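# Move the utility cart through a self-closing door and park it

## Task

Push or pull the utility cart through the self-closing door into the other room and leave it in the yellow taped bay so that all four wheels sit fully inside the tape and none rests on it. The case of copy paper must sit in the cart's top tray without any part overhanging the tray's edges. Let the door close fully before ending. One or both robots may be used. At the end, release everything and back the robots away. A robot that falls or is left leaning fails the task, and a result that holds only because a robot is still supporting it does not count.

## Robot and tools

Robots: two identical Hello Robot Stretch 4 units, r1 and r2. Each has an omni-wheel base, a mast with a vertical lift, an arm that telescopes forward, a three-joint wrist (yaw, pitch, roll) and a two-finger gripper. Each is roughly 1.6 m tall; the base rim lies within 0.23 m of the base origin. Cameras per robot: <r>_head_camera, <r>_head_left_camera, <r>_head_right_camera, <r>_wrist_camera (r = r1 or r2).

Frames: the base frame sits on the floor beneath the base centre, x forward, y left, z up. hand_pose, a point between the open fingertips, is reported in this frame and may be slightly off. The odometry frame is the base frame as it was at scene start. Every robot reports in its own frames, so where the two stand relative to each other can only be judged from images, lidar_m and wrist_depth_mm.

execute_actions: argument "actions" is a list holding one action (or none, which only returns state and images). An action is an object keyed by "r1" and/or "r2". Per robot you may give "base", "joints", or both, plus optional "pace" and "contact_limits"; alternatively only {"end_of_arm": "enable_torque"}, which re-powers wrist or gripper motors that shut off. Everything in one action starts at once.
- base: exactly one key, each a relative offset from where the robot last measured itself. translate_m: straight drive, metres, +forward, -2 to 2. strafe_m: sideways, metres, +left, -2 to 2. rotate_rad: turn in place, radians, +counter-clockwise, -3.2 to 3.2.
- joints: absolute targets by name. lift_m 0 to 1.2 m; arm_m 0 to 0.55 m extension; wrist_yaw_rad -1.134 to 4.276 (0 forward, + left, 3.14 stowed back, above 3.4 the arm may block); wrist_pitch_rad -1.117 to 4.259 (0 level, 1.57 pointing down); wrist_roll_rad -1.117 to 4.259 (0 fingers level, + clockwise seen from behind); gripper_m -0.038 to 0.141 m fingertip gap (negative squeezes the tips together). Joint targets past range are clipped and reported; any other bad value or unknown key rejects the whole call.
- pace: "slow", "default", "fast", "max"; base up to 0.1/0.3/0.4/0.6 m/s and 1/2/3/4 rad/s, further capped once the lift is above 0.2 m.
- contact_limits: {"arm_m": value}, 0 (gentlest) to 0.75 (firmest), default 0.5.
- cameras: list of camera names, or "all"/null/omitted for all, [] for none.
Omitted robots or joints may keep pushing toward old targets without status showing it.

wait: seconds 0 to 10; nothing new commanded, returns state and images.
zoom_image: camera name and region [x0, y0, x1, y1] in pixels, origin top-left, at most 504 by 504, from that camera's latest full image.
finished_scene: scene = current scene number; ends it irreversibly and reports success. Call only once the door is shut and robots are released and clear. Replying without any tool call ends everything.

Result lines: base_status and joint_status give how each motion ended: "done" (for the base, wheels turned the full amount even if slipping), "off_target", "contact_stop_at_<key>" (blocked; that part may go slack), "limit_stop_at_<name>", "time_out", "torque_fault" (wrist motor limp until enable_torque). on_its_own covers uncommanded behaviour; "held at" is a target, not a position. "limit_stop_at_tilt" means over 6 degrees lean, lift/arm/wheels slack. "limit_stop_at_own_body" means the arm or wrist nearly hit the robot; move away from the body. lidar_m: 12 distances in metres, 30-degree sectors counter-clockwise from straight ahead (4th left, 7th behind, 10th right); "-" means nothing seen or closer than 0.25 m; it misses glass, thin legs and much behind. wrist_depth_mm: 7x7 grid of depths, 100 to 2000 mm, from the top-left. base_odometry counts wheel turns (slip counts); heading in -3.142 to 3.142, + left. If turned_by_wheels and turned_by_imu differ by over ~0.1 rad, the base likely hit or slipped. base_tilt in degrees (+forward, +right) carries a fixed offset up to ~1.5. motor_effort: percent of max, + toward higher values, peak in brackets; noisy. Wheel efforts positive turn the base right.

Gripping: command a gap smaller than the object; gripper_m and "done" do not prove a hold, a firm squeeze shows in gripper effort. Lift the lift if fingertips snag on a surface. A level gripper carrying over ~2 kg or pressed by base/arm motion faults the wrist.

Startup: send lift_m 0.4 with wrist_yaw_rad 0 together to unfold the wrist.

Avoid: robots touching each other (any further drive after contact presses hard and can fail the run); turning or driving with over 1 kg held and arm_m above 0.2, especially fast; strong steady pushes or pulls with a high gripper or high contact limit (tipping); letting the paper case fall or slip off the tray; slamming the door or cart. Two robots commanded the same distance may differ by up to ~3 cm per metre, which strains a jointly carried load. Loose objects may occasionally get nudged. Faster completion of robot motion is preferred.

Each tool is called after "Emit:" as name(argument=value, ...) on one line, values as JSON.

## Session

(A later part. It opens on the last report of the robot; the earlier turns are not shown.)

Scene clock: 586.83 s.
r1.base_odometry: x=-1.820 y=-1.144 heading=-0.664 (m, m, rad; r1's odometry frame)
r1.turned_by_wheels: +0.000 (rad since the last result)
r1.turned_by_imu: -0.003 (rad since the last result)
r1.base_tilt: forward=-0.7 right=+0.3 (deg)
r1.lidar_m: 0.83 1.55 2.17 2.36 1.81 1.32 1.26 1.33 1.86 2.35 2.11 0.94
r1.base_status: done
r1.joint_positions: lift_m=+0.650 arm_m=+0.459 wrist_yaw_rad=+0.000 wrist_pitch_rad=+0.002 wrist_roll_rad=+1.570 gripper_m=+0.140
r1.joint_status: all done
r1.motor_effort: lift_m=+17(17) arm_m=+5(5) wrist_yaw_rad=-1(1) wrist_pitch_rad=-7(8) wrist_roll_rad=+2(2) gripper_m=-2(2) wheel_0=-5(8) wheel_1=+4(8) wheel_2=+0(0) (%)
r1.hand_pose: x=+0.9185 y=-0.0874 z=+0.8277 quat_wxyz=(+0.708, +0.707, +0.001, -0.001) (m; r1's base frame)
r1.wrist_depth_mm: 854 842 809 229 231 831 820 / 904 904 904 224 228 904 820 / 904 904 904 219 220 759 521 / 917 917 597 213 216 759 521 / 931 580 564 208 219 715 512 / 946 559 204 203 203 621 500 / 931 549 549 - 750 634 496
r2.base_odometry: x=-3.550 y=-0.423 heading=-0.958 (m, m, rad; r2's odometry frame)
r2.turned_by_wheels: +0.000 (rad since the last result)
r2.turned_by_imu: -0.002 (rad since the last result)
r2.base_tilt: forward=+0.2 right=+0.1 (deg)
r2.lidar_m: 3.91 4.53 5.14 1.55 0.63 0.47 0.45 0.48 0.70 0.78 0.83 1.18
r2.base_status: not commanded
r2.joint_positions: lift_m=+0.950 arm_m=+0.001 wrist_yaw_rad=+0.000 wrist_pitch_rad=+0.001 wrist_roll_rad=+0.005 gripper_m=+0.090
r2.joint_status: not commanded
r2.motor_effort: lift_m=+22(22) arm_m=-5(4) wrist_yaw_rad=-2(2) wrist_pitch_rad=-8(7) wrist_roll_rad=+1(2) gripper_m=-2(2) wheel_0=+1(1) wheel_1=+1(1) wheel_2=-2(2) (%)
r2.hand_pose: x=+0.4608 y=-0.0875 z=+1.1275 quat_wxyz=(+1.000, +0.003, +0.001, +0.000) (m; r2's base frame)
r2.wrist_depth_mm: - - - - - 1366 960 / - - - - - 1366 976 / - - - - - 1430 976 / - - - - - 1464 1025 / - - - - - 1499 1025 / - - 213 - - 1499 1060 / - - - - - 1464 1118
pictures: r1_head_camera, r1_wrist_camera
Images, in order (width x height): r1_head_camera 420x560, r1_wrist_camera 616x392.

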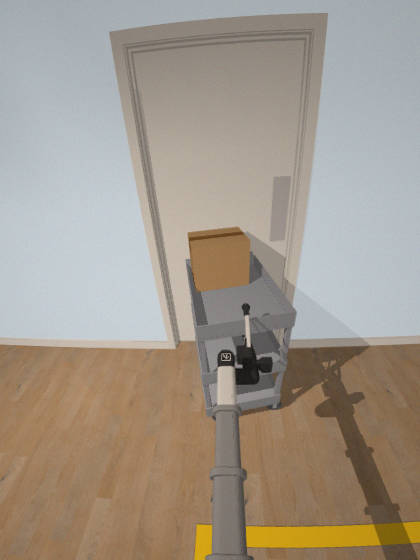

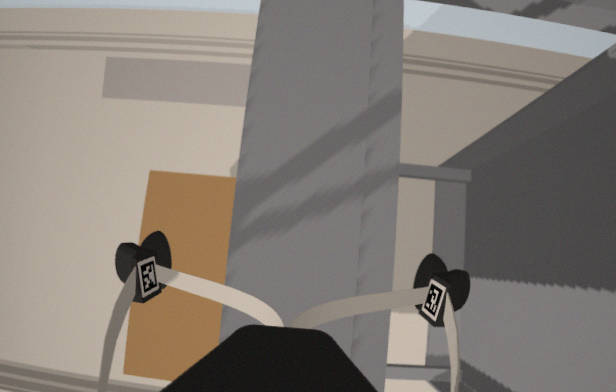

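Emit:
execute_actions(actions=[{"r1":{"joints":{"gripper_m":-0.03}}}], cameras=[])

Emit:
execute_actions(actions=[{"r1":{"base":{"translate_m":-0.25},"pace":"slow"}}], cameras=[])

Emit:
execute_actions(actions=[{"r1":{"base":{"strafe_m":-0.3},"pace":"slow"}}], cameras=[])

Emit:
execute_actions(actions=[{"r1":{"base":{"translate_m":-0.6},"pace":"slow"}}], cameras=["r1_head_camera","r1_head_left_camera"])

Scene clock: 599.53 s.
r1.base_odometry: x=-1.820 y=-1.144 heading=-0.664 (m, m, rad; r1's odometry frame)
r1.turned_by_wheels: +0.000 (rad since the last result)
r1.turned_by_imu: -0.002 (rad since the last result)
r1.base_tilt: forward=-0.6 right=+0.3 (deg)
r1.lidar_m: 0.81 1.56 2.17 2.35 1.79 1.32 1.27 1.33 1.87 2.36 2.11 0.91
r1.base_status: not commanded
r1.joint_positions: lift_m=+0.650 arm_m=+0.460 wrist_yaw_rad=+0.004 wrist_pitch_rad=+0.020 wrist_roll_rad=+1.571 gripper_m=-0.029
r1.joint_status: all done
r1.on_its_own: wrist_pitch_rad is at rest, and its effort (-59) is outside its rest range (-23 to +23)
r1.motor_effort: lift_m=+23(23) arm_m=+0(5) wrist_yaw_rad=-13(18) wrist_pitch_rad=-59(59) wrist_roll_rad=-2(2) gripper_m=-40(43) wheel_0=-4(4) wheel_1=+3(4) wheel_2=+0(0) (%)
r1.hand_pose: x=+0.9198 y=-0.0862 z=+0.8220 quat_wxyz=(+0.707, +0.707, +0.009, -0.006) (m; r1's base frame)
r1.wrist_depth_mm: 842 831 191 191 842 842 820 / 891 878 187 188 878 891 469 / 891 878 183 184 788 661 492 / 904 554 180 181 798 691 488 / 904 539 176 178 788 676 473 / 904 177 173 175 176 569 466 / - 517 168 - 732 615 459
r2.base_odometry: x=-3.550 y=-0.423 heading=-0.958 (m, m, rad; r2's odometry frame)
r2.turned_by_wheels: +0.000 (rad since the last result)
r2.turned_by_imu: -0.001 (rad since the last result)
r2.base_tilt: forward=+0.2 right=+0.1 (deg)
r2.lidar_m: 3.91 4.52 5.13 1.57 0.64 0.48 0.46 0.51 0.71 0.78 0.85 1.18
r2.base_status: not commanded
r2.joint_positions: lift_m=+0.950 arm_m=+0.001 wrist_yaw_rad=+0.000 wrist_pitch_rad=+0.001 wrist_roll_rad=+0.005 gripper_m=+0.090
r2.joint_status: not commanded
r2.motor_effort: lift_m=+22(22) arm_m=-5(4) wrist_yaw_rad=-1(1) wrist_pitch_rad=-7(8) wrist_roll_rad=+2(1) gripper_m=-2(2) wheel_0=+1(1) wheel_1=+1(1) wheel_2=-2(2) (%)
r2.hand_pose: x=+0.4608 y=-0.0875 z=+1.1275 quat_wxyz=(+1.000, +0.003, +0.001, +0.000) (m; r2's base frame)
r2.wrist_depth_mm: - - - - - 1308 991 / - - - - - 1366 960 / - - - - - 1397 976 / - - - - - 1464 1025 / - - - - - 1464 1025 / - - 214 - - 1397 1042 / - - - - - 1499 1118
pictures: none
No camera images: the call's "cameras" was empty. Leave "cameras" out to get every camera's image.

Scene clock: 603.30 s.
r1.base_odometry: x=-2.017 y=-0.991 heading=-0.663 (m, m, rad; r1's odometry frame)
r1.turned_by_wheels: +0.000 (rad since the last result)
r1.turned_by_imu: +0.001 (rad since the last result)
r1.base_tilt: forward=-0.6 right=+0.3 (deg)
r1.lidar_m: 0.81 1.81 2.46 2.37 1.45 1.07 1.02 1.07 1.51 2.36 2.46 0.88
r1.base_status: done
r1.joint_positions: lift_m=+0.650 arm_m=+0.460 wrist_yaw_rad=+0.006 wrist_pitch_rad=+0.020 wrist_roll_rad=+1.570 gripper_m=-0.029
r1.joint_status: not commanded
r1.on_its_own: wrist_yaw_rad is at rest, and its effort (-18) is outside its rest range (-13 to +13); wrist_pitch_rad is at rest, and its effort (-58) is outside its rest range (-23 to +23)
r1.motor_effort: lift_m=+23(23) arm_m=-1(1) wrist_yaw_rad=-18(34) wrist_pitch_rad=-58(59) wrist_roll_rad=-1(2) gripper_m=-39(42) wheel_0=-4(5) wheel_1=-4(9) wheel_2=+12(21) (%)
r1.hand_pose: x=+0.9200 y=-0.0857 z=+0.8220 quat_wxyz=(+0.707, +0.707, +0.009, -0.005) (m; r1's base frame)
r1.wrist_depth_mm: 1025 1060 176 177 178 1078 1060 / 1138 1138 176 177 178 1098 466 / 1118 1138 175 176 778 699 496 / 1160 544 174 176 809 699 488 / 1138 539 174 175 798 668 484 / 1182 178 173 174 176 564 477 / - 1078 171 - 759 621 462
r2.base_odometry: x=-3.550 y=-0.423 heading=-0.958 (m, m, rad; r2's odometry frame)
r2.turned_by_wheels: +0.000 (rad since the last result)
r2.turned_by_imu: -0.001 (rad since the last result)
r2.base_tilt: forward=+0.3 right=+0.1 (deg)
r2.lidar_m: 3.86 4.54 5.14 1.56 0.64 0.46 0.46 0.49 0.70 0.78 0.84 1.19
r2.base_status: not commanded
r2.joint_positions: lift_m=+0.950 arm_m=+0.001 wrist_yaw_rad=+0.000 wrist_pitch_rad=+0.001 wrist_roll_rad=+0.005 gripper_m=+0.090
r2.joint_status: not commanded
r2.motor_effort: lift_m=+22(22) arm_m=-5(5) wrist_yaw_rad=-1(2) wrist_pitch_rad=-6(7) wrist_roll_rad=+3(1) gripper_m=-2(2) wheel_0=+1(1) wheel_1=+1(1) wheel_2=-2(2) (%)
r2.hand_pose: x=+0.4608 y=-0.0875 z=+1.1275 quat_wxyz=(+1.000, +0.003, +0.001, +0.000) (m; r2's base frame)
r2.wrist_depth_mm: - - - - - 1281 960 / - - - - - 1397 976 / - - - - - 1430 976 / - - - - - 1499 1008 / - - - - - 1464 1025 / - - 214 - - 1464 1060 / - - - - - 1430 1118
pictures: none
No camera images: the call's "cameras" was empty. Leave "cameras" out to get every camera's image.

Scene clock: 607.43 s.
r1.base_odometry: x=-2.201 y=-1.227 heading=-0.662 (m, m, rad; r1's odometry frame)
r1.turned_by_wheels: +0.002 (rad since the last result)
r1.turned_by_imu: +0.004 (rad since the last result)
r1.base_tilt: forward=-0.7 right=+0.3 (deg)
r1.lidar_m: 0.73 1.01 2.56 2.65 1.44 1.07 1.02 1.06 1.54 2.05 2.13 0.99
r1.base_status: done
r1.joint_positions: lift_m=+0.650 arm_m=+0.460 wrist_yaw_rad=+0.014 wrist_pitch_rad=+0.018 wrist_roll_rad=+1.578 gripper_m=-0.029
r1.joint_status: not commanded
r1.on_its_own: wrist_yaw_rad is at rest, and its effort (-40) is outside its rest range (-13 to +13); wrist_pitch_rad is at rest, and its effort (-51) is outside its rest range (-23 to +23); wrist_roll_rad is at rest, and its effort (-23) is outside its rest range (-13 to +13)
r1.motor_effort: lift_m=+23(23) arm_m=-1(0) wrist_yaw_rad=-40(44) wrist_pitch_rad=-51(59) wrist_roll_rad=-23(23) gripper_m=-35(40) wheel_0=+16(24) wheel_1=+2(7) wheel_2=+2(10) (%)
r1.hand_pose: x=+0.9206 y=-0.0835 z=+0.8228 quat_wxyz=(+0.705, +0.710, +0.011, -0.001) (m; r1's base frame)
r1.wrist_depth_mm: 1060 1042 1078 260 285 293 291 / 1042 1060 1060 236 1098 1098 1098 / 1042 1042 221 216 1078 1098 442 / 1138 1160 198 198 1160 615 488 / 1138 1160 182 183 788 647 484 / 1182 178 168 170 176 549 480 / 1182 488 154 - 732 597 473
r2.base_odometry: x=-3.550 y=-0.423 heading=-0.958 (m, m, rad; r2's odometry frame)
r2.turned_by_wheels: +0.000 (rad since the last result)
r2.turned_by_imu: -0.001 (rad since the last result)
r2.base_tilt: forward=+0.3 right=+0.1 (deg)
r2.lidar_m: 3.90 4.52 5.15 1.56 0.65 0.48 0.47 0.50 0.73 0.77 0.84 1.20
r2.base_status: not commanded
r2.joint_positions: lift_m=+0.950 arm_m=+0.001 wrist_yaw_rad=+0.000 wrist_pitch_rad=+0.001 wrist_roll_rad=+0.005 gripper_m=+0.090
r2.joint_status: not commanded
r2.motor_effort: lift_m=+22(22) arm_m=-5(4) wrist_yaw_rad=-2(1) wrist_pitch_rad=-8(6) wrist_roll_rad=+2(2) gripper_m=-4(2) wheel_0=+1(1) wheel_1=+1(1) wheel_2=-2(2) (%)
r2.hand_pose: x=+0.4608 y=-0.0875 z=+1.1275 quat_wxyz=(+1.000, +0.003, +0.001, +0.000) (m; r2's base frame)
r2.wrist_depth_mm: - - - - - 1336 976 / - - - - - 1397 960 / - - - - - 1430 991 / - - - - - 1464 991 / - - - - - 1499 1025 / - - 213 - - 1397 1025 / - - - - - 1430 1118
pictures: none
No camera images: the call's "cameras" was empty. Leave "cameras" out to get every camera's image.

Scene clock: 614.73 s.
r1.base_odometry: x=-2.674 y=-0.858 heading=-0.662 (m, m, rad; r1's odometry frame)
r1.turned_by_wheels: -0.001 (rad since the last result)
r1.turned_by_imu: -0.003 (rad since the last result)
r1.base_tilt: forward=-0.6 right=+0.3 (deg)
r1.lidar_m: 0.79 2.45 2.78 1.63 0.62 0.45 0.43 0.46 0.64 1.93 2.13 0.91
r1.base_status: done
r1.joint_positions: lift_m=+0.650 arm_m=+0.460 wrist_yaw_rad=+0.000 wrist_pitch_rad=+0.020 wrist_roll_rad=+1.569 gripper_m=-0.029
r1.joint_status: not commanded
r1.on_its_own: wrist_pitch_rad is at rest, and its effort (-57) is outside its rest range (-23 to +23)
r1.motor_effort: lift_m=+23(23) arm_m=-1(0) wrist_yaw_rad=-1(49) wrist_pitch_rad=-57(57) wrist_roll_rad=+3(23) gripper_m=-41(43) wheel_0=-9(15) wheel_1=-6(9) wheel_2=+8(22) (%)
r1.hand_pose: x=+0.9194 y=-0.0874 z=+0.8222 quat_wxyz=(+0.708, +0.706, +0.007, -0.007) (m; r1's base frame)
r1.wrist_depth_mm: 1661 1661 917 198 1708 1708 1205 / 1618 1708 193 193 1708 1708 788 / 1618 1661 187 187 1708 654 484 / 1708 549 181 183 798 683 492 / 1756 539 177 178 798 683 480 / 1756 178 172 174 177 564 473 / - 504 167 - 750 615 469
r2.base_odometry: x=-3.550 y=-0.423 heading=-0.958 (m, m, rad; r2's odometry frame)
r2.turned_by_wheels: +0.000 (rad since the last result)
r2.turned_by_imu: -0.002 (rad since the last result)
r2.base_tilt: forward=+0.4 right=+0.1 (deg)
r2.lidar_m: 3.90 4.53 5.15 1.56 0.64 0.47 0.46 0.50 0.68 0.78 0.83 1.20
r2.base_status: not commanded
r2.joint_positions: lift_m=+0.950 arm_m=+0.001 wrist_yaw_rad=+0.000 wrist_pitch_rad=+0.001 wrist_roll_rad=+0.005 gripper_m=+0.090
r2.joint_status: not commanded
r2.motor_effort: lift_m=+22(22) arm_m=-5(4) wrist_yaw_rad=-1(1) wrist_pitch_rad=-7(8) wrist_roll_rad=+2(1) gripper_m=-2(2) wheel_0=+1(1) wheel_1=+1(1) wheel_2=-2(2) (%)
r2.hand_pose: x=+0.4608 y=-0.0875 z=+1.1275 quat_wxyz=(+1.000, +0.003, +0.001, +0.000) (m; r2's base frame)
r2.wrist_depth_mm: - - - - - 1336 976 / - - - - - 1397 976 / - - - - - 1366 976 / - - - - - 1430 1008 / - - - - - 1499 1025 / - - 213 - - 1430 1042 / - - - - - 1464 1118
pictures: r1_head_camera, r1_head_left_camera
Images, in order (width x height): r1_head_camera 420x560, r1_head_left_camera 420x672.

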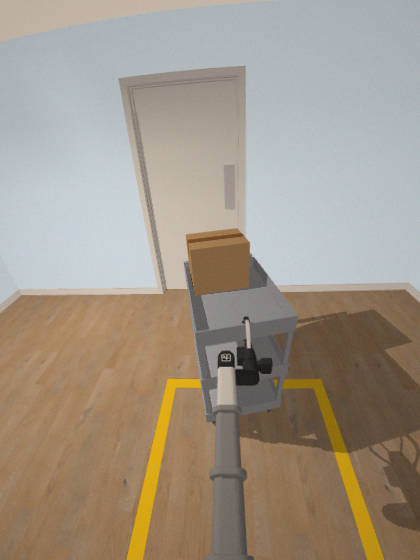

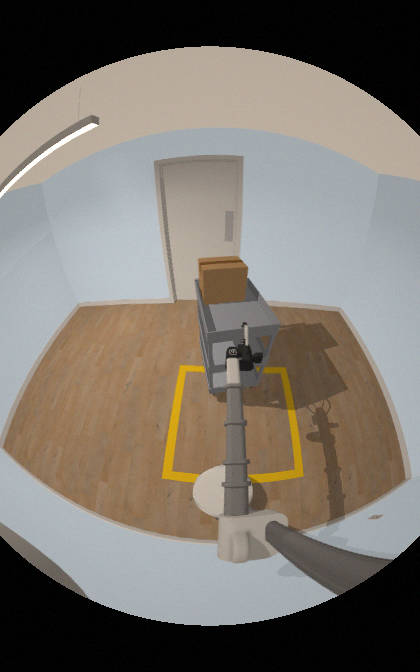

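Emit:
execute_actions(actions=[{"r1":{"base":{"translate_m":-0.15},"joints":{"arm_m":0.06},"pace":"slow"}}], cameras=["r1_head_camera","r1_head_left_camera","r1_head_right_camera"])

Scene clock: 627.20 s.
r1.base_odometry: x=-2.792 y=-0.766 heading=-0.663 (m, m, rad; r1's odometry frame)
r1.turned_by_wheels: +0.000 (rad since the last result)
r1.turned_by_imu: -0.004 (rad since the last result)
r1.base_tilt: forward=-0.6 right=+0.3 (deg)
r1.lidar_m: 0.44 0.47 2.77 1.10 0.41 0.31 0.27 0.30 0.44 1.29 2.13 0.46
r1.base_status: done
r1.joint_positions: lift_m=+0.650 arm_m=+0.061 wrist_yaw_rad=-0.001 wrist_pitch_rad=+0.023 wrist_roll_rad=+1.567 gripper_m=-0.029
r1.joint_status: all done
r1.on_its_own: wrist_pitch_rad is at rest, and its effort (-65) is outside its rest range (-23 to +23)
r1.motor_effort: lift_m=+24(24) arm_m=-7(14) wrist_yaw_rad=+3(12) wrist_pitch_rad=-65(65) wrist_roll_rad=+9(9) gripper_m=-40(41) wheel_0=-8(7) wheel_1=-7(10) wheel_2=+9(17) (%)
r1.hand_pose: x=+0.5204 y=-0.0878 z=+0.8213 quat_wxyz=(+0.708, +0.706, +0.008, -0.009) (m; r1's base frame)
r1.wrist_depth_mm: - - 156 156 158 1756 466 / - - 159 159 161 676 521 / - 535 163 163 166 707 500 / - 539 167 167 170 691 496 / - 549 171 172 798 668 477 / - 178 175 175 177 549 473 / - - 177 - - 535 462
r2.base_odometry: x=-3.550 y=-0.423 heading=-0.958 (m, m, rad; r2's odometry frame)
r2.turned_by_wheels: +0.000 (rad since the last result)
r2.turned_by_imu: -0.002 (rad since the last result)
r2.base_tilt: forward=+0.3 right=+0.0 (deg)
r2.lidar_m: 3.87 4.50 5.13 1.56 0.61 0.47 0.46 0.50 0.71 0.79 0.83 1.17
r2.base_status: not commanded
r2.joint_positions: lift_m=+0.950 arm_m=+0.001 wrist_yaw_rad=+0.000 wrist_pitch_rad=+0.001 wrist_roll_rad=+0.005 gripper_m=+0.090
r2.joint_status: not commanded
r2.motor_effort: lift_m=+22(22) arm_m=-5(5) wrist_yaw_rad=+0(0) wrist_pitch_rad=-6(7) wrist_roll_rad=+3(1) gripper_m=-2(3) wheel_0=+1(1) wheel_1=+1(1) wheel_2=-2(2) (%)
r2.hand_pose: x=+0.4608 y=-0.0875 z=+1.1275 quat_wxyz=(+1.000, +0.003, +0.001, +0.000) (m; r2's base frame)
r2.wrist_depth_mm: - - - - - 1308 991 / - - - - - 1430 960 / - - - - - 1430 991 / - - - - - 1430 1042 / - - - - - 1499 1042 / - - 213 - - 1464 1042 / - - - - - 1464 1118
pictures: r1_head_camera, r1_head_left_camera, r1_head_right_camera
Images, in order (width x height): r1_head_camera 420x560, r1_head_left_camera 420x672, r1_head_right_camera 420x672.

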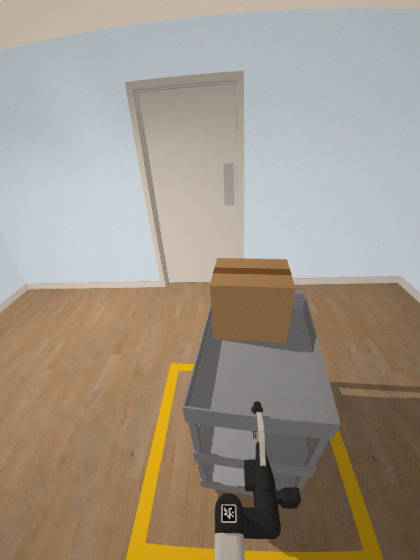

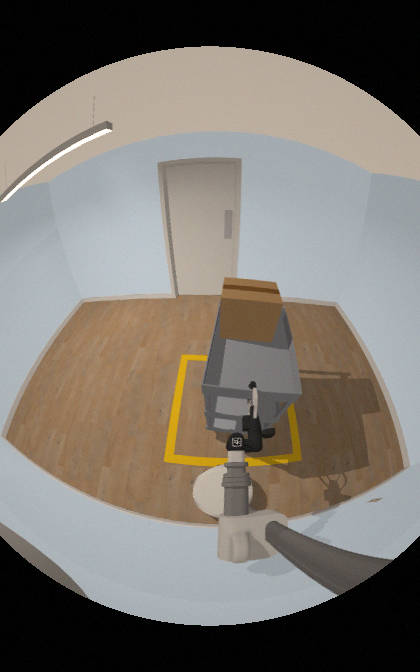

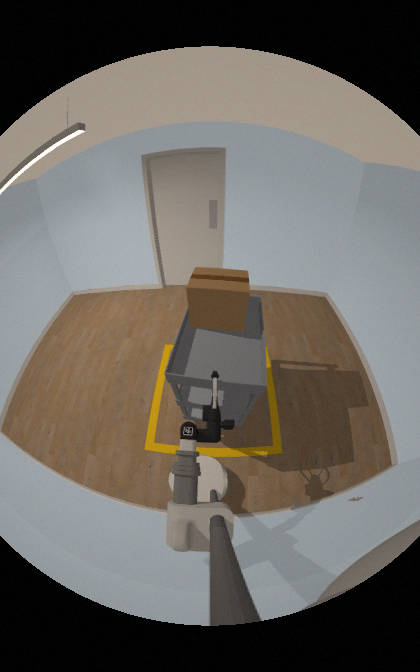

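Emit:
execute_actions(actions=[{"r1":{"joints":{"gripper_m":0.14,"arm_m":0}}}], cameras=[])

Emit:
execute_actions(actions=[{"r1":{"joints":{"wrist_yaw_rad":2.0},"pace":"slow"}}], cameras=[])

Emit:
execute_actions(actions=[{"r1":{"base":{"strafe_m":0.9}}}], cameras=[])

Emit:
execute_actions(actions=[{"r1":{"base":{"translate_m":0.65}}}], cameras=[])

Emit:
execute_actions(actions=[{"r1":{"base":{"rotate_rad":-1.5}}}], cameras=["r1_head_camera","r1_head_left_camera"])

Scene clock: 639.93 s.
r1.base_odometry: x=-2.792 y=-0.766 heading=-0.663 (m, m, rad; r1's odometry frame)
r1.turned_by_wheels: +0.000 (rad since the last result)
r1.turned_by_imu: -0.002 (rad since the last result)
r1.base_tilt: forward=-0.7 right=+0.2 (deg)
r1.lidar_m: 0.40 0.46 2.76 1.11 0.40 0.30 0.28 0.29 0.44 1.30 2.12 0.42
r1.base_status: not commanded
r1.joint_positions: lift_m=+0.650 arm_m=+0.000 wrist_yaw_rad=-0.001 wrist_pitch_rad=+0.003 wrist_roll_rad=+1.570 gripper_m=+0.140
r1.joint_status: all done
r1.motor_effort: lift_m=+23(25) arm_m=-1(12) wrist_yaw_rad=+1(12) wrist_pitch_rad=-8(70) wrist_roll_rad=+0(9) gripper_m=+0(45) wheel_0=-4(8) wheel_1=-4(7) wheel_2=+2(9) (%)
r1.hand_pose: x=+0.4594 y=-0.0876 z=+0.8271 quat_wxyz=(+0.707, +0.707, +0.001, -0.001) (m; r1's base frame)
r1.wrist_depth_mm: - - - 178 179 1863 820 / - - 554 183 182 741 539 / - - 559 187 189 778 535 / - - 564 192 193 759 525 / - 580 585 198 200 723 508 / - - 204 201 201 621 500 / - - - - - 559 500
r2.base_odometry: x=-3.550 y=-0.423 heading=-0.958 (m, m, rad; r2's odometry frame)
r2.turned_by_wheels: +0.000 (rad since the last result)
r2.turned_by_imu: -0.001 (rad since the last result)
r2.base_tilt: forward=+0.2 right=+0.1 (deg)
r2.lidar_m: 3.89 4.52 5.16 1.57 0.63 0.47 0.44 0.47 0.71 0.78 0.82 1.21
r2.base_status: not commanded
r2.joint_positions: lift_m=+0.950 arm_m=+0.001 wrist_yaw_rad=+0.000 wrist_pitch_rad=+0.001 wrist_roll_rad=+0.005 gripper_m=+0.090
r2.joint_status: not commanded
r2.motor_effort: lift_m=+22(22) arm_m=-5(4) wrist_yaw_rad=+0(1) wrist_pitch_rad=-7(8) wrist_roll_rad=+3(3) gripper_m=-3(2) wheel_0=+1(1) wheel_1=+1(1) wheel_2=-2(2) (%)
r2.hand_pose: x=+0.4608 y=-0.0875 z=+1.1275 quat_wxyz=(+1.000, +0.003, +0.001, +0.000) (m; r2's base frame)
r2.wrist_depth_mm: - - - - - 1281 976 / - - - - - 1366 960 / - - - - - 1430 991 / - - - - - 1464 1008 / - - - - - 1499 1008 / - - 214 - - 1430 1025 / - - - - - 1464 1118
pictures: none
No camera images: the call's "cameras" was empty. Leave "cameras" out to get every camera's image.

Scene clock: 641.83 s.
r1.base_odometry: x=-2.793 y=-0.766 heading=-0.663 (m, m, rad; r1's odometry frame)
r1.turned_by_wheels: +0.000 (rad since the last result)
r1.turned_by_imu: -0.001 (rad since the last result)
r1.base_tilt: forward=-0.7 right=+0.3 (deg)
r1.lidar_m: 0.41 0.47 2.78 1.12 0.41 0.29 0.27 0.31 0.44 1.30 2.12 0.42
r1.base_status: not commanded
r1.joint_positions: lift_m=+0.650 arm_m=+0.000 wrist_yaw_rad=+1.999 wrist_pitch_rad=+0.002 wrist_roll_rad=+1.570 gripper_m=+0.140
r1.joint_status: all done
r1.motor_effort: lift_m=+21(22) arm_m=+0(1) wrist_yaw_rad=+1(73) wrist_pitch_rad=-7(8) wrist_roll_rad=+2(15) gripper_m=-2(0) wheel_0=-2(5) wheel_1=+0(4) wheel_2=+0(2) (%)
r1.hand_pose: x=+0.1306 y=+0.2987 z=+0.8274 quat_wxyz=(+0.383, +0.381, +0.595, +0.595) (m; r1's base frame)
r1.wrist_depth_mm: - - - - - 1921 1255 / - - - - - 1863 1281 / 1618 1708 1756 1921 1921 1708 1229 / 1160 1205 1255 1336 1366 1430 1229 / 931 866 976 1008 1060 1078 1098 / 759 732 759 798 798 820 891 / 654 668 691 - 732 715 741
r2.base_odometry: x=-3.550 y=-0.423 heading=-0.958 (m, m, rad; r2's odometry frame)
r2.turned_by_wheels: +0.000 (rad since the last result)
r2.turned_by_imu: +0.000 (rad since the last result)
r2.base_tilt: forward=+0.2 right=+0.0 (deg)
r2.lidar_m: 3.89 4.52 5.16 1.57 0.64 0.48 0.46 0.48 0.71 0.78 0.82 1.17
r2.base_status: not commanded
r2.joint_positions: lift_m=+0.950 arm_m=+0.001 wrist_yaw_rad=+0.000 wrist_pitch_rad=+0.001 wrist_roll_rad=+0.005 gripper_m=+0.090
r2.joint_status: not commanded
r2.motor_effort: lift_m=+22(22) arm_m=-5(4) wrist_yaw_rad=-1(0) wrist_pitch_rad=-7(7) wrist_roll_rad=+1(1) gripper_m=-3(1) wheel_0=+1(1) wheel_1=+1(1) wheel_2=-2(2) (%)
r2.hand_pose: x=+0.4608 y=-0.0875 z=+1.1275 quat_wxyz=(+1.000, +0.003, +0.001, +0.000) (m; r2's base frame)
r2.wrist_depth_mm: - - - - - 1336 960 / - - - - - 1366 960 / - - - - - 1430 991 / - - - - - 1499 1008 / - - - - - 1499 1025 / - - 214 - - 1430 1042 / - - - - - 1430 1118
pictures: none
No camera images: the call's "cameras" was empty. Leave "cameras" out to get every camera's image.

Scene clock: 646.17 s.
r1.base_odometry: x=-2.239 y=-0.057 heading=-0.663 (m, m, rad; r1's odometry frame)
r1.turned_by_wheels: +0.000 (rad since the last result)
r1.turned_by_imu: +0.000 (rad since the last result)
r1.base_tilt: forward=-0.6 right=+0.3 (deg)
r1.lidar_m: 2.48 2.51 1.85 1.05 0.38 0.28 0.27 0.29 0.41 1.25 0.88 1.15
r1.base_status: done
r1.joint_positions: lift_m=+0.650 arm_m=+0.000 wrist_yaw_rad=+2.000 wrist_pitch_rad=+0.002 wrist_roll_rad=+1.570 gripper_m=+0.140
r1.joint_status: not commanded
r1.motor_effort: lift_m=+21(21) arm_m=-1(1) wrist_yaw_rad=+1(1) wrist_pitch_rad=-7(7) wrist_roll_rad=+1(1) gripper_m=-1(2) wheel_0=-5(12) wheel_1=+3(13) wheel_2=+0(0) (%)
r1.hand_pose: x=+0.1306 y=+0.2987 z=+0.8274 quat_wxyz=(+0.383, +0.381, +0.595, +0.595) (m; r1's base frame)
r1.wrist_depth_mm: 1576 1618 1576 1576 1618 1537 1281 / 1708 1756 1661 1708 1661 1708 1308 / 1537 1618 1708 1808 1756 1756 1281 / 1160 1160 1255 1281 1281 1366 1229 / 891 831 946 1008 1025 1042 1060 / 732 715 741 788 759 820 854 / 640 647 668 - 723 699 732
r2.base_odometry: x=-3.550 y=-0.423 heading=-0.958 (m, m, rad; r2's odometry frame)
r2.turned_by_wheels: +0.000 (rad since the last result)
r2.turned_by_imu: -0.001 (rad since the last result)
r2.base_tilt: forward=+0.4 right=+0.1 (deg)
r2.lidar_m: 3.91 4.51 5.15 1.58 0.64 0.46 0.44 0.48 0.73 0.77 0.83 1.20
r2.base_status: not commanded
r2.joint_positions: lift_m=+0.950 arm_m=+0.001 wrist_yaw_rad=+0.000 wrist_pitch_rad=+0.001 wrist_roll_rad=+0.005 gripper_m=+0.090
r2.joint_status: not commanded
r2.motor_effort: lift_m=+22(22) arm_m=-4(4) wrist_yaw_rad=-2(1) wrist_pitch_rad=-6(7) wrist_roll_rad=+2(1) gripper_m=-3(1) wheel_0=+1(1) wheel_1=+1(1) wheel_2=-2(2) (%)
r2.hand_pose: x=+0.4608 y=-0.0875 z=+1.1275 quat_wxyz=(+1.000, +0.003, +0.001, +0.000) (m; r2's base frame)
r2.wrist_depth_mm: - - - - - 1308 976 / - - - - - 1366 976 / - - - - - 1430 976 / - - - - - 1464 1008 / - - - - - 1499 1042 / - - 214 - - 1430 1042 / - - - - - 1430 1118
pictures: none
No camera images: the call's "cameras" was empty. Leave "cameras" out to get every camera's image.

Scene clock: 649.83 s.
r1.base_odometry: x=-1.727 y=-0.456 heading=-0.662 (m, m, rad; r1's odometry frame)
r1.turned_by_wheels: +0.000 (rad since the last result)
r1.turned_by_imu: -0.001 (rad since the last result)
r1.base_tilt: forward=-0.7 right=+0.2 (deg)
r1.lidar_m: 1.82 1.95 1.82 1.78 1.29 0.95 0.90 0.95 1.34 0.74 0.83 1.99
r1.base_status: done
r1.joint_positions: lift_m=+0.650 arm_m=+0.000 wrist_yaw_rad=+2.000 wrist_pitch_rad=+0.002 wrist_roll_rad=+1.570 gripper_m=+0.140
r1.joint_status: not commanded
r1.motor_effort: lift_m=+21(21) arm_m=-1(1) wrist_yaw_rad=+1(0) wrist_pitch_rad=-7(7) wrist_roll_rad=+1(1) gripper_m=+0(0) wheel_0=+3(10) wheel_1=+5(7) wheel_2=-4(14) (%)
r1.hand_pose: x=+0.1306 y=+0.2987 z=+0.8274 quat_wxyz=(+0.383, +0.381, +0.595, +0.595) (m; r1's base frame)
r1.wrist_depth_mm: 1618 1618 1537 1661 1576 1464 1308 / 1708 1708 1661 1708 1661 1661 1308 / 1808 1808 1808 1808 1756 1808 1255 / - 1983 1983 1921 1921 1808 1255 / 1921 1756 - - - 1618 1205 / 1576 1537 1537 1708 1661 1430 1182 / 1397 1430 1430 - 1576 1499 1138
r2.base_odometry: x=-3.550 y=-0.423 heading=-0.958 (m, m, rad; r2's odometry frame)
r2.turned_by_wheels: +0.000 (rad since the last result)
r2.turned_by_imu: -0.001 (rad since the last result)
r2.base_tilt: forward=+0.3 right=+0.1 (deg)
r2.lidar_m: 3.90 4.53 5.14 1.52 0.62 0.48 0.45 0.50 0.68 0.78 0.82 1.19
r2.base_status: not commanded
r2.joint_positions: lift_m=+0.950 arm_m=+0.001 wrist_yaw_rad=+0.000 wrist_pitch_rad=+0.001 wrist_roll_rad=+0.005 gripper_m=+0.090
r2.joint_status: not commanded
r2.motor_effort: lift_m=+22(22) arm_m=-5(5) wrist_yaw_rad=-1(1) wrist_pitch_rad=-7(8) wrist_roll_rad=+2(3) gripper_m=-2(3) wheel_0=+1(1) wheel_1=+1(1) wheel_2=-2(2) (%)
r2.hand_pose: x=+0.4608 y=-0.0875 z=+1.1275 quat_wxyz=(+1.000, +0.003, +0.001, +0.000) (m; r2's base frame)
r2.wrist_depth_mm: - - - - - 1336 976 / - - - - - 1366 976 / - - - - - 1430 991 / - - - - - 1499 1008 / - - - - - 1464 1042 / - - 215 - - 1430 1042 / - - - - - 1464 1138
pictures: none
No camera images: the call's "cameras" was empty. Leave "cameras" out to get every camera's image.

Scene clock: 651.83 s.
r1.base_odometry: x=-1.727 y=-0.456 heading=-2.161 (m, m, rad; r1's odometry frame)
r1.turned_by_wheels: -1.499 (rad since the last result)
r1.turned_by_imu: -1.515 (rad since the last result)
r1.base_tilt: forward=-0.7 right=+0.2 (deg)
r1.lidar_m: 0.75 0.85 1.96 1.84 2.00 1.80 1.78 1.21 0.93 0.90 0.97 0.75
r1.base_status: done
r1.joint_positions: lift_m=+0.650 arm_m=+0.000 wrist_yaw_rad=+2.000 wrist_pitch_rad=+0.002 wrist_roll_rad=+1.570 gripper_m=+0.140
r1.joint_status: not commanded
r1.motor_effort: lift_m=+21(21) arm_m=+0(1) wrist_yaw_rad=+0(0) wrist_pitch_rad=-7(7) wrist_roll_rad=+2(1) gripper_m=-1(1) wheel_0=+4(10) wheel_1=+4(10) wheel_2=+4(11) (%)
r1.hand_pose: x=+0.1305 y=+0.2987 z=+0.8274 quat_wxyz=(+0.383, +0.381, +0.595, +0.595) (m; r1's base frame)
r1.wrist_depth_mm: 1756 1661 1661 1708 1708 1618 1336 / 1808 1808 1808 1808 1756 1708 1308 / 1983 1983 1983 1863 1921 1808 1281 / - - - - - 1808 1255 / - - - - - 1756 1229 / - - - - - 1464 1182 / - - - - - 1499 1138
r2.base_odometry: x=-3.550 y=-0.423 heading=-0.958 (m, m, rad; r2's odometry frame)
r2.turned_by_wheels: +0.000 (rad since the last result)
r2.turned_by_imu: +0.000 (rad since the last result)
r2.base_tilt: forward=+0.3 right=+0.0 (deg)
r2.lidar_m: 3.88 4.52 5.16 1.54 0.64 0.46 0.46 0.50 0.72 0.78 0.83 1.19
r2.base_status: not commanded
r2.joint_positions: lift_m=+0.950 arm_m=+0.001 wrist_yaw_rad=+0.000 wrist_pitch_rad=+0.001 wrist_roll_rad=+0.005 gripper_m=+0.090
r2.joint_status: not commanded
r2.motor_effort: lift_m=+21(22) arm_m=-5(5) wrist_yaw_rad=-1(0) wrist_pitch_rad=-7(6) wrist_roll_rad=+2(2) gripper_m=-3(1) wheel_0=+1(1) wheel_1=+1(1) wheel_2=-2(2) (%)
r2.hand_pose: x=+0.4608 y=-0.0875 z=+1.1275 quat_wxyz=(+1.000, +0.003, +0.001, +0.000) (m; r2's base frame)
r2.wrist_depth_mm: - - - - - 1336 976 / - - - - - 1397 976 / - - - - - 1430 1008 / - - - - - 1499 1008 / - - - - - 1464 1042 / - - 214 - - 1430 1060 / - - - - - 1464 1138
pictures: r1_head_camera, r1_head_left_camera
Images, in order (width x height): r1_head_camera 420x560, r1_head_left_camera 420x672.

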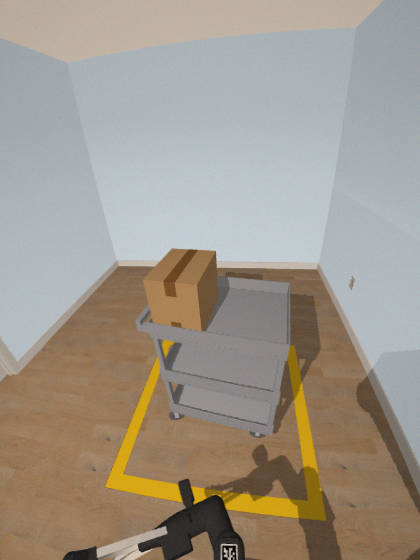

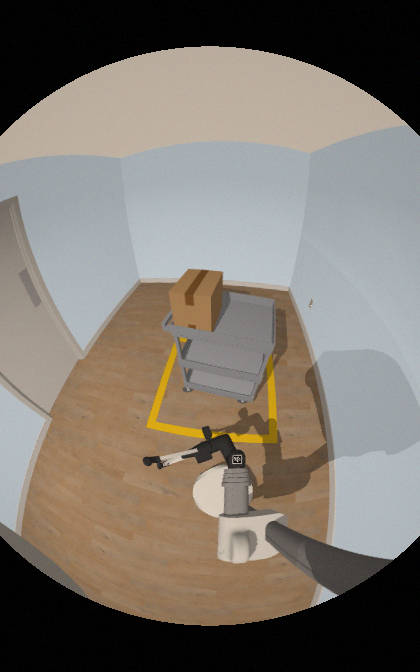

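Emit:
zoom_image(camera="r1_head_camera", region=[100,230,340,470])

Region (100, 230, 340, 470) of r1_head_camera's 420x560 image, scaled by 2.100, with more detail than that image has.

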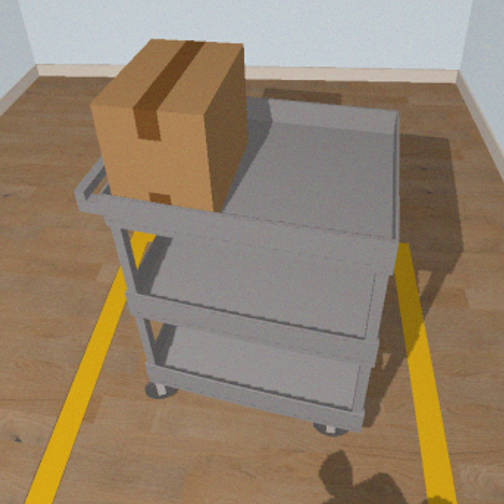

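Emit:
execute_actions(actions=[{"r1":{"base":{"strafe_m":0.06},"joints":{"wrist_yaw_rad":0}}}], cameras=[])

Emit:
execute_actions(actions=[{"r1":{"joints":{"arm_m":0.36},"pace":"slow"}}], cameras=["r1_head_camera","r1_wrist_camera"])

Scene clock: 671.00 s.
r1.base_odometry: x=-1.677 y=-0.490 heading=-2.161 (m, m, rad; r1's odometry frame)
r1.turned_by_wheels: +0.000 (rad since the last result)
r1.turned_by_imu: -0.002 (rad since the last result)
r1.base_tilt: forward=-0.7 right=+0.3 (deg)
r1.lidar_m: 0.75 0.88 1.90 1.78 1.93 1.81 1.76 1.31 0.99 0.96 1.06 0.76
r1.base_status: done
r1.joint_positions: lift_m=+0.650 arm_m=+0.000 wrist_yaw_rad=+0.001 wrist_pitch_rad=+0.002 wrist_roll_rad=+1.570 gripper_m=+0.140
r1.joint_status: all done
r1.motor_effort: lift_m=+21(21) arm_m=+0(1) wrist_yaw_rad=-2(10) wrist_pitch_rad=-7(7) wrist_roll_rad=+1(2) gripper_m=+2(0) wheel_0=-4(12) wheel_1=+3(12) wheel_2=+0(3) (%)
r1.hand_pose: x=+0.4596 y=-0.0872 z=+0.8274 quat_wxyz=(+0.708, +0.707, +0.001, -0.001) (m; r1's base frame)
r1.wrist_depth_mm: - - - - - 1921 1281 / - - - 517 - 1499 1160 / - - - 539 - 788 530 / - - - 559 - 759 559 / - - 788 585 - 574 891 / - 661 647 603 991 597 960 / - - 668 - - 634 904
r2.base_odometry: x=-3.550 y=-0.423 heading=-0.958 (m, m, rad; r2's odometry frame)
r2.turned_by_wheels: +0.000 (rad since the last result)
r2.turned_by_imu: -0.001 (rad since the last result)
r2.base_tilt: forward=+0.2 right=+0.1 (deg)
r2.lidar_m: 3.90 4.52 5.16 1.58 0.63 0.46 0.46 0.47 0.72 0.78 0.83 1.21
r2.base_status: not commanded
r2.joint_positions: lift_m=+0.950 arm_m=+0.001 wrist_yaw_rad=+0.000 wrist_pitch_rad=+0.001 wrist_roll_rad=+0.005 gripper_m=+0.090
r2.joint_status: not commanded
r2.motor_effort: lift_m=+22(22) arm_m=-5(4) wrist_yaw_rad=-2(1) wrist_pitch_rad=-8(6) wrist_roll_rad=+3(2) gripper_m=-1(1) wheel_0=+1(1) wheel_1=+1(1) wheel_2=-2(2) (%)
r2.hand_pose: x=+0.4608 y=-0.0875 z=+1.1275 quat_wxyz=(+1.000, +0.003, +0.001, +0.000) (m; r2's base frame)
r2.wrist_depth_mm: - - - - - 1366 976 / - - - - - 1366 976 / - - - - - 1464 976 / - - - - - 1464 1025 / - - - - - 1464 1025 / - - 213 - - 1464 1078 / - - - - - 1464 1118
pictures: none
No camera images: the call's "cameras" was empty. Leave "cameras" out to get every camera's image.

Scene clock: 675.90 s.
r1.base_odometry: x=-1.677 y=-0.490 heading=-2.161 (m, m, rad; r1's odometry frame)
r1.turned_by_wheels: +0.000 (rad since the last result)
r1.turned_by_imu: -0.002 (rad since the last result)
r1.base_tilt: forward=-0.7 right=+0.2 (deg)
r1.lidar_m: 0.76 0.86 1.90 1.77 1.91 1.80 1.76 1.29 1.00 0.96 1.04 0.74
r1.base_status: not commanded
r1.joint_positions: lift_m=+0.650 arm_m=+0.359 wrist_yaw_rad=+0.000 wrist_pitch_rad=+0.002 wrist_roll_rad=+1.570 gripper_m=+0.140
r1.joint_status: all done
r1.motor_effort: lift_m=+21(21) arm_m=+5(8) wrist_yaw_rad=-2(2) wrist_pitch_rad=-7(7) wrist_roll_rad=+0(2) gripper_m=-1(1) wheel_0=-4(5) wheel_1=+3(3) wheel_2=+0(0) (%)
r1.hand_pose: x=+0.8186 y=-0.0873 z=+0.8274 quat_wxyz=(+0.708, +0.707, +0.001, -0.001) (m; r1's base frame)
r1.wrist_depth_mm: - - - 168 167 1618 525 / - - - 175 174 1863 535 / - - - 182 183 640 530 / - - - 189 190 668 525 / - - 521 197 200 676 508 / - 392 206 203 207 621 500 / 330 334 355 - - 627 496
r2.base_odometry: x=-3.550 y=-0.423 heading=-0.958 (m, m, rad; r2's odometry frame)
r2.turned_by_wheels: +0.000 (rad since the last result)
r2.turned_by_imu: -0.001 (rad since the last result)
r2.base_tilt: forward=+0.2 right=+0.1 (deg)
r2.lidar_m: 3.89 4.51 5.15 1.56 0.63 0.45 0.47 0.49 0.70 0.78 0.84 1.18
r2.base_status: not commanded
r2.joint_positions: lift_m=+0.950 arm_m=+0.001 wrist_yaw_rad=+0.000 wrist_pitch_rad=+0.001 wrist_roll_rad=+0.005 gripper_m=+0.090
r2.joint_status: not commanded
r2.motor_effort: lift_m=+22(22) arm_m=-5(5) wrist_yaw_rad=-1(0) wrist_pitch_rad=-8(7) wrist_roll_rad=+2(4) gripper_m=-3(2) wheel_0=+1(1) wheel_1=+1(1) wheel_2=-2(2) (%)
r2.hand_pose: x=+0.4608 y=-0.0875 z=+1.1275 quat_wxyz=(+1.000, +0.003, +0.001, +0.000) (m; r2's base frame)
r2.wrist_depth_mm: - - - - - 1308 976 / - - - - - 1336 960 / - - - - - 1464 1008 / - - - - - 1499 1008 / - - - - - 1499 1042 / - - 214 - - 1430 1042 / - - - - - 1430 1098
pictures: r1_head_camera, r1_wrist_camera
Images, in order (width x height): r1_head_camera 420x560, r1_wrist_camera 616x392.

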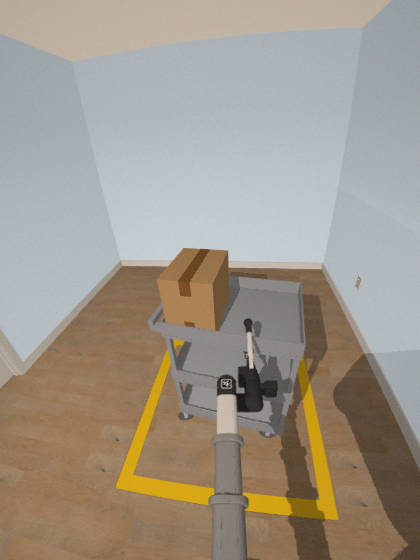

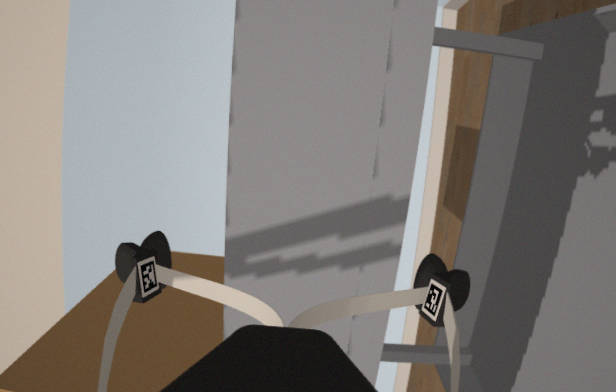

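Emit:
execute_actions(actions=[{"r1":{"joints":{"gripper_m":-0.03}}}], cameras=[])

Emit:
execute_actions(actions=[{"r1":{"joints":{"arm_m":0.27},"pace":"slow"}}], cameras=[])

Emit:
execute_actions(actions=[{"r1":{"joints":{"gripper_m":0.14}}}], cameras=[])

Emit:
execute_actions(actions=[{"r1":{"joints":{"arm_m":0},"base":{"translate_m":-0.15}}}], cameras=["r1_head_camera"])

Emit:
zoom_image(camera="r1_head_camera", region=[90,230,350,490])

Scene clock: 685.80 s.
r1.base_odometry: x=-1.677 y=-0.490 heading=-2.161 (m, m, rad; r1's odometry frame)
r1.turned_by_wheels: +0.000 (rad since the last result)
r1.turned_by_imu: -0.002 (rad since the last result)
r1.base_tilt: forward=-0.6 right=+0.2 (deg)
r1.lidar_m: 0.74 0.85 1.91 1.79 1.92 1.79 1.77 1.28 0.98 0.97 1.04 0.72
r1.base_status: not commanded
r1.joint_positions: lift_m=+0.650 arm_m=+0.360 wrist_yaw_rad=+0.006 wrist_pitch_rad=+0.022 wrist_roll_rad=+1.569 gripper_m=-0.029
r1.joint_status: all done
r1.on_its_own: wrist_yaw_rad is at rest, and its effort (-19) is outside its rest range (-13 to +13); wrist_pitch_rad is at rest, and its effort (-62) is outside its rest range (-23 to +23)
r1.motor_effort: lift_m=+24(24) arm_m=+0(5) wrist_yaw_rad=-19(27) wrist_pitch_rad=-62(62) wrist_roll_rad=+2(1) gripper_m=-42(42) wheel_0=-4(4) wheel_1=+3(3) wheel_2=+0(0) (%)
r1.hand_pose: x=+0.8199 y=-0.0857 z=+0.8216 quat_wxyz=(+0.708, +0.707, +0.010, -0.005) (m; r1's base frame)
r1.wrist_depth_mm: - - 137 138 138 549 517 / - - 143 143 145 585 508 / - - 149 149 151 609 500 / - - 156 157 159 634 488 / - 530 163 164 - 654 473 / 366 178 170 170 174 569 473 / 322 325 125 - 715 609 462
r2.base_odometry: x=-3.550 y=-0.423 heading=-0.958 (m, m, rad; r2's odometry frame)
r2.turned_by_wheels: +0.000 (rad since the last result)
r2.turned_by_imu: -0.001 (rad since the last result)
r2.base_tilt: forward=+0.3 right=+0.1 (deg)
r2.lidar_m: 3.88 4.51 5.16 1.54 0.62 0.48 0.45 0.50 0.72 0.77 0.82 1.20
r2.base_status: not commanded
r2.joint_positions: lift_m=+0.950 arm_m=+0.001 wrist_yaw_rad=+0.000 wrist_pitch_rad=+0.001 wrist_roll_rad=+0.005 gripper_m=+0.090
r2.joint_status: not commanded
r2.motor_effort: lift_m=+22(22) arm_m=-5(5) wrist_yaw_rad=-1(1) wrist_pitch_rad=-6(8) wrist_roll_rad=+3(1) gripper_m=-2(2) wheel_0=+1(1) wheel_1=+1(1) wheel_2=-2(2) (%)
r2.hand_pose: x=+0.4608 y=-0.0875 z=+1.1275 quat_wxyz=(+1.000, +0.003, +0.001, +0.000) (m; r2's base frame)
r2.wrist_depth_mm: - - - - - 1308 976 / - - - - - 1366 960 / - - - - - 1430 1008 / - - - - - 1464 1008 / - - - - - 1499 1025 / - - 213 - - 1430 1060 / - - - - - 1464 1118
pictures: none
No camera images: the call's "cameras" was empty. Leave "cameras" out to get every camera's image.

Scene clock: 687.97 s.
r1.base_odometry: x=-1.677 y=-0.490 heading=-2.161 (m, m, rad; r1's odometry frame)
r1.turned_by_wheels: +0.000 (rad since the last result)
r1.turned_by_imu: -0.001 (rad since the last result)
r1.base_tilt: forward=-0.6 right=+0.3 (deg)
r1.lidar_m: 0.65 0.84 1.88 1.78 1.91 1.77 1.77 1.29 0.98 0.97 1.06 0.60
r1.base_status: not commanded
r1.joint_positions: lift_m=+0.650 arm_m=+0.271 wrist_yaw_rad=-0.003 wrist_pitch_rad=+0.021 wrist_roll_rad=+1.564 gripper_m=-0.029
r1.joint_status: all done
r1.on_its_own: wrist_pitch_rad is at rest, and its effort (-60) is outside its rest range (-23 to +23); wrist_roll_rad is at rest, and its effort (+18) is outside its rest range (-13 to +13)
r1.motor_effort: lift_m=+24(24) arm_m=-8(12) wrist_yaw_rad=+9(25) wrist_pitch_rad=-60(63) wrist_roll_rad=+18(17) gripper_m=-41(43) wheel_0=-4(4) wheel_1=+3(3) wheel_2=+1(1) (%)
r1.hand_pose: x=+0.7305 y=-0.0884 z=+0.8218 quat_wxyz=(+0.709, +0.705, +0.006, -0.009) (m; r1's base frame)
r1.wrist_depth_mm: - - 118 119 118 1661 525 / - - 126 126 125 580 521 / - - 135 135 135 615 500 / - - 145 144 146 640 488 / - 439 156 156 160 676 480 / 334 178 167 167 172 539 473 / - 307 125 - - 609 459
r2.base_odometry: x=-3.550 y=-0.423 heading=-0.958 (m, m, rad; r2's odometry frame)
r2.turned_by_wheels: +0.000 (rad since the last result)
r2.turned_by_imu: -0.001 (rad since the last result)
r2.base_tilt: forward=+0.1 right=+0.2 (deg)
r2.lidar_m: 3.88 4.51 5.14 1.53 0.64 0.45 0.46 0.49 0.70 0.78 0.84 1.19
r2.base_status: not commanded
r2.joint_positions: lift_m=+0.950 arm_m=+0.001 wrist_yaw_rad=+0.000 wrist_pitch_rad=+0.001 wrist_roll_rad=+0.005 gripper_m=+0.090
r2.joint_status: not commanded
r2.motor_effort: lift_m=+22(22) arm_m=-5(5) wrist_yaw_rad=-1(1) wrist_pitch_rad=-6(6) wrist_roll_rad=+1(1) gripper_m=-2(2) wheel_0=+1(1) wheel_1=+1(1) wheel_2=-2(2) (%)
r2.hand_pose: x=+0.4608 y=-0.0875 z=+1.1275 quat_wxyz=(+1.000, +0.003, +0.001, +0.000) (m; r2's base frame)
r2.wrist_depth_mm: - - - - - 1336 976 / - - - - - 1397 960 / - - - - - 1430 1008 / - - - - - 1464 1008 / - - - - - 1464 1025 / - - 213 - - 1430 1042 / - - - - - 1430 1118
pictures: none
No camera images: the call's "cameras" was empty. Leave "cameras" out to get every camera's image.

Scene clock: 690.53 s.
r1.base_odometry: x=-1.677 y=-0.490 heading=-2.162 (m, m, rad; r1's odometry frame)
r1.turned_by_wheels: +0.000 (rad since the last result)
r1.turned_by_imu: -0.001 (rad since the last result)
r1.base_tilt: forward=-0.6 right=+0.3 (deg)
r1.lidar_m: 0.66 0.83 1.90 1.77 1.93 1.80 1.76 1.30 1.00 0.96 1.06 0.61
r1.base_status: not commanded
r1.joint_positions: lift_m=+0.650 arm_m=+0.270 wrist_yaw_rad=-0.001 wrist_pitch_rad=+0.004 wrist_roll_rad=+1.570 gripper_m=+0.140
r1.joint_status: all done
r1.motor_effort: lift_m=+23(24) arm_m=+1(8) wrist_yaw_rad=+2(35) wrist_pitch_rad=-10(60) wrist_roll_rad=+0(18) gripper_m=-1(40) wheel_0=-4(4) wheel_1=+3(3) wheel_2=-2(2) (%)
r1.hand_pose: x=+0.7293 y=-0.0876 z=+0.8269 quat_wxyz=(+0.707, +0.707, +0.001, -0.001) (m; r1's base frame)
r1.wrist_depth_mm: - - 145 142 140 1708 544 / - - 154 150 149 1808 535 / - - 164 160 158 647 525 / - - 175 170 169 676 517 / - 418 188 182 183 683 512 / 382 362 198 190 198 609 496 / 310 320 334 - - 621 488
r2.base_odometry: x=-3.550 y=-0.423 heading=-0.958 (m, m, rad; r2's odometry frame)
r2.turned_by_wheels: +0.000 (rad since the last result)
r2.turned_by_imu: -0.001 (rad since the last result)
r2.base_tilt: forward=+0.2 right=+0.0 (deg)
r2.lidar_m: 3.88 4.51 5.16 1.56 0.64 0.46 0.44 0.49 0.71 0.77 0.83 1.19
r2.base_status: not commanded
r2.joint_positions: lift_m=+0.950 arm_m=+0.001 wrist_yaw_rad=+0.000 wrist_pitch_rad=+0.001 wrist_roll_rad=+0.005 gripper_m=+0.090
r2.joint_status: not commanded
r2.motor_effort: lift_m=+22(22) arm_m=-5(4) wrist_yaw_rad=-2(0) wrist_pitch_rad=-8(6) wrist_roll_rad=+0(5) gripper_m=-2(3) wheel_0=+1(1) wheel_1=+1(1) wheel_2=-2(2) (%)
r2.hand_pose: x=+0.4608 y=-0.0875 z=+1.1275 quat_wxyz=(+1.000, +0.003, +0.001, +0.000) (m; r2's base frame)
r2.wrist_depth_mm: - - - - - 1308 991 / - - - - - 1336 976 / - - - - - 1499 976 / - - - - - 1397 1025 / - - - - - 1537 1042 / - - 214 - - 1430 1060 / - - - - - 1430 1098
pictures: none
No camera images: the call's "cameras" was empty. Leave "cameras" out to get every camera's image.

Scene clock: 692.47 s.
r1.base_odometry: x=-1.593 y=-0.365 heading=-2.162 (m, m, rad; r1's odometry frame)
r1.turned_by_wheels: +0.000 (rad since the last result)
r1.turned_by_imu: -0.001 (rad since the last result)
r1.base_tilt: forward=-0.6 right=+0.3 (deg)
r1.lidar_m: 0.79 0.99 1.87 1.80 1.94 1.66 1.60 1.27 0.98 0.95 1.03 0.80
r1.base_status: done
r1.joint_positions: lift_m=+0.650 arm_m=+0.001 wrist_yaw_rad=+0.000 wrist_pitch_rad=+0.002 wrist_roll_rad=+1.570 gripper_m=+0.140
r1.joint_status: all done
r1.motor_effort: lift_m=+22(23) arm_m=-5(6) wrist_yaw_rad=-1(1) wrist_pitch_rad=-7(11) wrist_roll_rad=+1(0) gripper_m=+0(1) wheel_0=-4(9) wheel_1=-5(10) wheel_2=+4(13) (%)
r1.hand_pose: x=+0.4602 y=-0.0875 z=+0.8273 quat_wxyz=(+0.707, +0.707, +0.001, -0.001) (m; r1's base frame)
r1.wrist_depth_mm: - - - - - 1921 1281 / - - - 564 917 854 1160 / - - - 564 - 778 549 / - - - 603 - 759 960 / - - 778 647 1182 627 976 / - - 741 683 946 699 946 / - - 788 - - 798 891
r2.base_odometry: x=-3.550 y=-0.423 heading=-0.958 (m, m, rad; r2's odometry frame)
r2.turned_by_wheels: +0.000 (rad since the last result)
r2.turned_by_imu: +0.000 (rad since the last result)
r2.base_tilt: forward=+0.2 right=+0.1 (deg)
r2.lidar_m: 3.90 4.52 5.15 1.55 0.63 0.48 0.46 0.48 0.71 0.77 0.81 1.22
r2.base_status: not commanded
r2.joint_positions: lift_m=+0.950 arm_m=+0.001 wrist_yaw_rad=+0.000 wrist_pitch_rad=+0.001 wrist_roll_rad=+0.005 gripper_m=+0.090
r2.joint_status: not commanded
r2.motor_effort: lift_m=+22(22) arm_m=-5(5) wrist_yaw_rad=-2(1) wrist_pitch_rad=-7(7) wrist_roll_rad=+1(4) gripper_m=-2(2) wheel_0=+1(1) wheel_1=+1(1) wheel_2=-2(2) (%)
r2.hand_pose: x=+0.4608 y=-0.0875 z=+1.1275 quat_wxyz=(+1.000, +0.003, +0.001, +0.000) (m; r2's base frame)
r2.wrist_depth_mm: - - - - - 1308 976 / - - - - - 1366 976 / - - - - - 1430 991 / - - - - - 1499 1008 / - - - - - 1499 1025 / - - 213 - - 1430 1060 / - - - - - 1397 1098
pictures: r1_head_camera
Images, in order (width x height): r1_head_camera 420x560.

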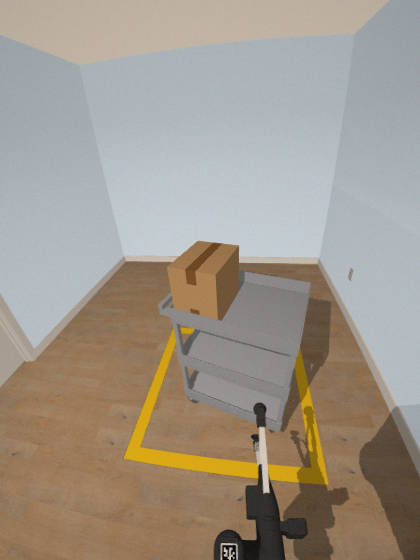

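Region (90, 230, 350, 490) of r1_head_camera's 420x560 image, scaled by 1.938, with more detail than that image has.

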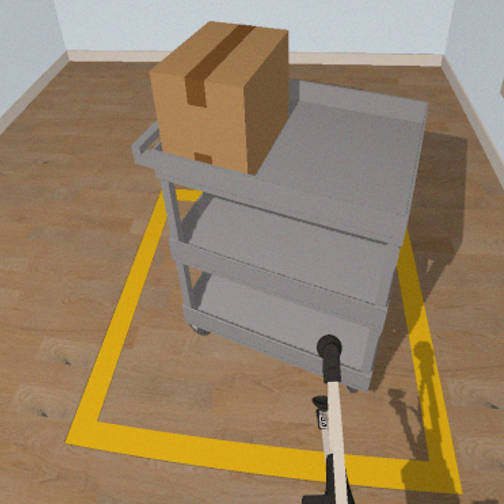

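Emit:
execute_actions(actions=[{"r1":{"base":{"strafe_m":0.2},"joints":{"arm_m":0.5},"pace":"slow"}}], cameras=["r1_head_camera","r1_wrist_camera"])

Scene clock: 707.10 s.
r1.base_odometry: x=-1.428 y=-0.477 heading=-2.162 (m, m, rad; r1's odometry frame)
r1.turned_by_wheels: +0.000 (rad since the last result)
r1.turned_by_imu: -0.003 (rad since the last result)
r1.base_tilt: forward=-0.7 right=+0.2 (deg)
r1.lidar_m: 0.88 2.12 1.63 1.61 1.74 1.63 1.60 1.52 1.18 1.15 1.25 0.85
r1.base_status: done
r1.joint_positions: lift_m=+0.650 arm_m=+0.499 wrist_yaw_rad=-0.002 wrist_pitch_rad=+0.001 wrist_roll_rad=+1.569 gripper_m=+0.140
r1.joint_status: all done
r1.motor_effort: lift_m=+22(22) arm_m=+8(11) wrist_yaw_rad=+4(8) wrist_pitch_rad=-4(7) wrist_roll_rad=+2(2) gripper_m=-3(1) wheel_0=-3(12) wheel_1=+4(9) wheel_2=+0(3) (%)
r1.hand_pose: x=+0.9578 y=-0.0879 z=+0.8276 quat_wxyz=(+0.708, +0.707, +0.000, -0.001) (m; r1's base frame)
r1.wrist_depth_mm: - - - 148 147 1921 549 / 345 357 162 158 156 1808 539 / 211 211 173 167 167 647 525 / 224 221 185 179 180 668 512 / 241 230 229 192 197 640 504 / 260 256 213 202 206 1430 462 / 281 277 267 - - 1537 418
r2.base_odometry: x=-3.550 y=-0.423 heading=-0.958 (m, m, rad; r2's odometry frame)
r2.turned_by_wheels: +0.000 (rad since the last result)
r2.turned_by_imu: -0.002 (rad since the last result)
r2.base_tilt: forward=+0.2 right=+0.2 (deg)
r2.lidar_m: 3.90 4.53 5.16 1.57 0.63 0.48 0.46 0.50 0.70 0.78 0.82 1.20
r2.base_status: not commanded
r2.joint_positions: lift_m=+0.950 arm_m=+0.001 wrist_yaw_rad=+0.000 wrist_pitch_rad=+0.001 wrist_roll_rad=+0.005 gripper_m=+0.090
r2.joint_status: not commanded
r2.motor_effort: lift_m=+22(22) arm_m=-4(5) wrist_yaw_rad=-1(1) wrist_pitch_rad=-6(7) wrist_roll_rad=+3(0) gripper_m=-2(2) wheel_0=+1(1) wheel_1=+1(1) wheel_2=-2(2) (%)
r2.hand_pose: x=+0.4608 y=-0.0875 z=+1.1275 quat_wxyz=(+1.000, +0.003, +0.001, +0.000) (m; r2's base frame)
r2.wrist_depth_mm: - - - - - 1308 976 / - - - - - 1397 976 / - - - - - 1397 976 / - - - - - 1464 1025 / - - - - - 1499 1042 / - - 214 - - 1430 1060 / - - - - - 1464 1118
pictures: r1_head_camera, r1_wrist_camera
Images, in order (width x height): r1_head_camera 420x560, r1_wrist_camera 616x392.

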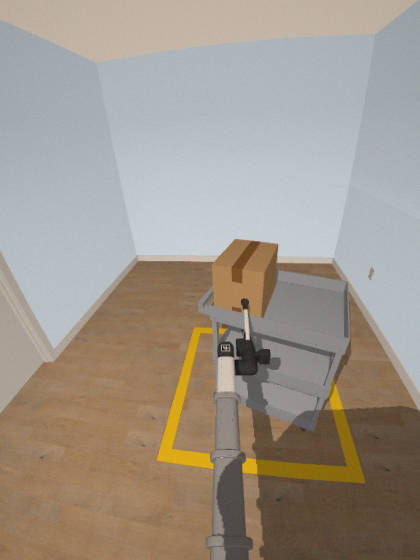

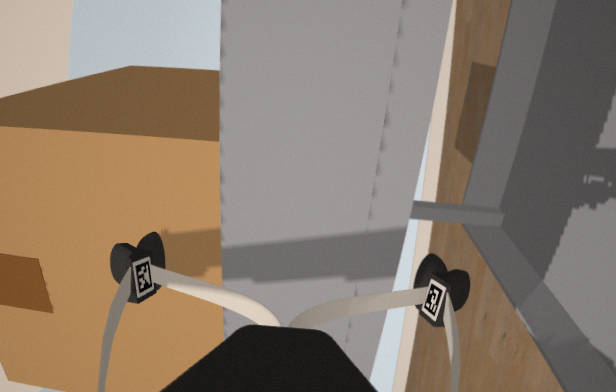

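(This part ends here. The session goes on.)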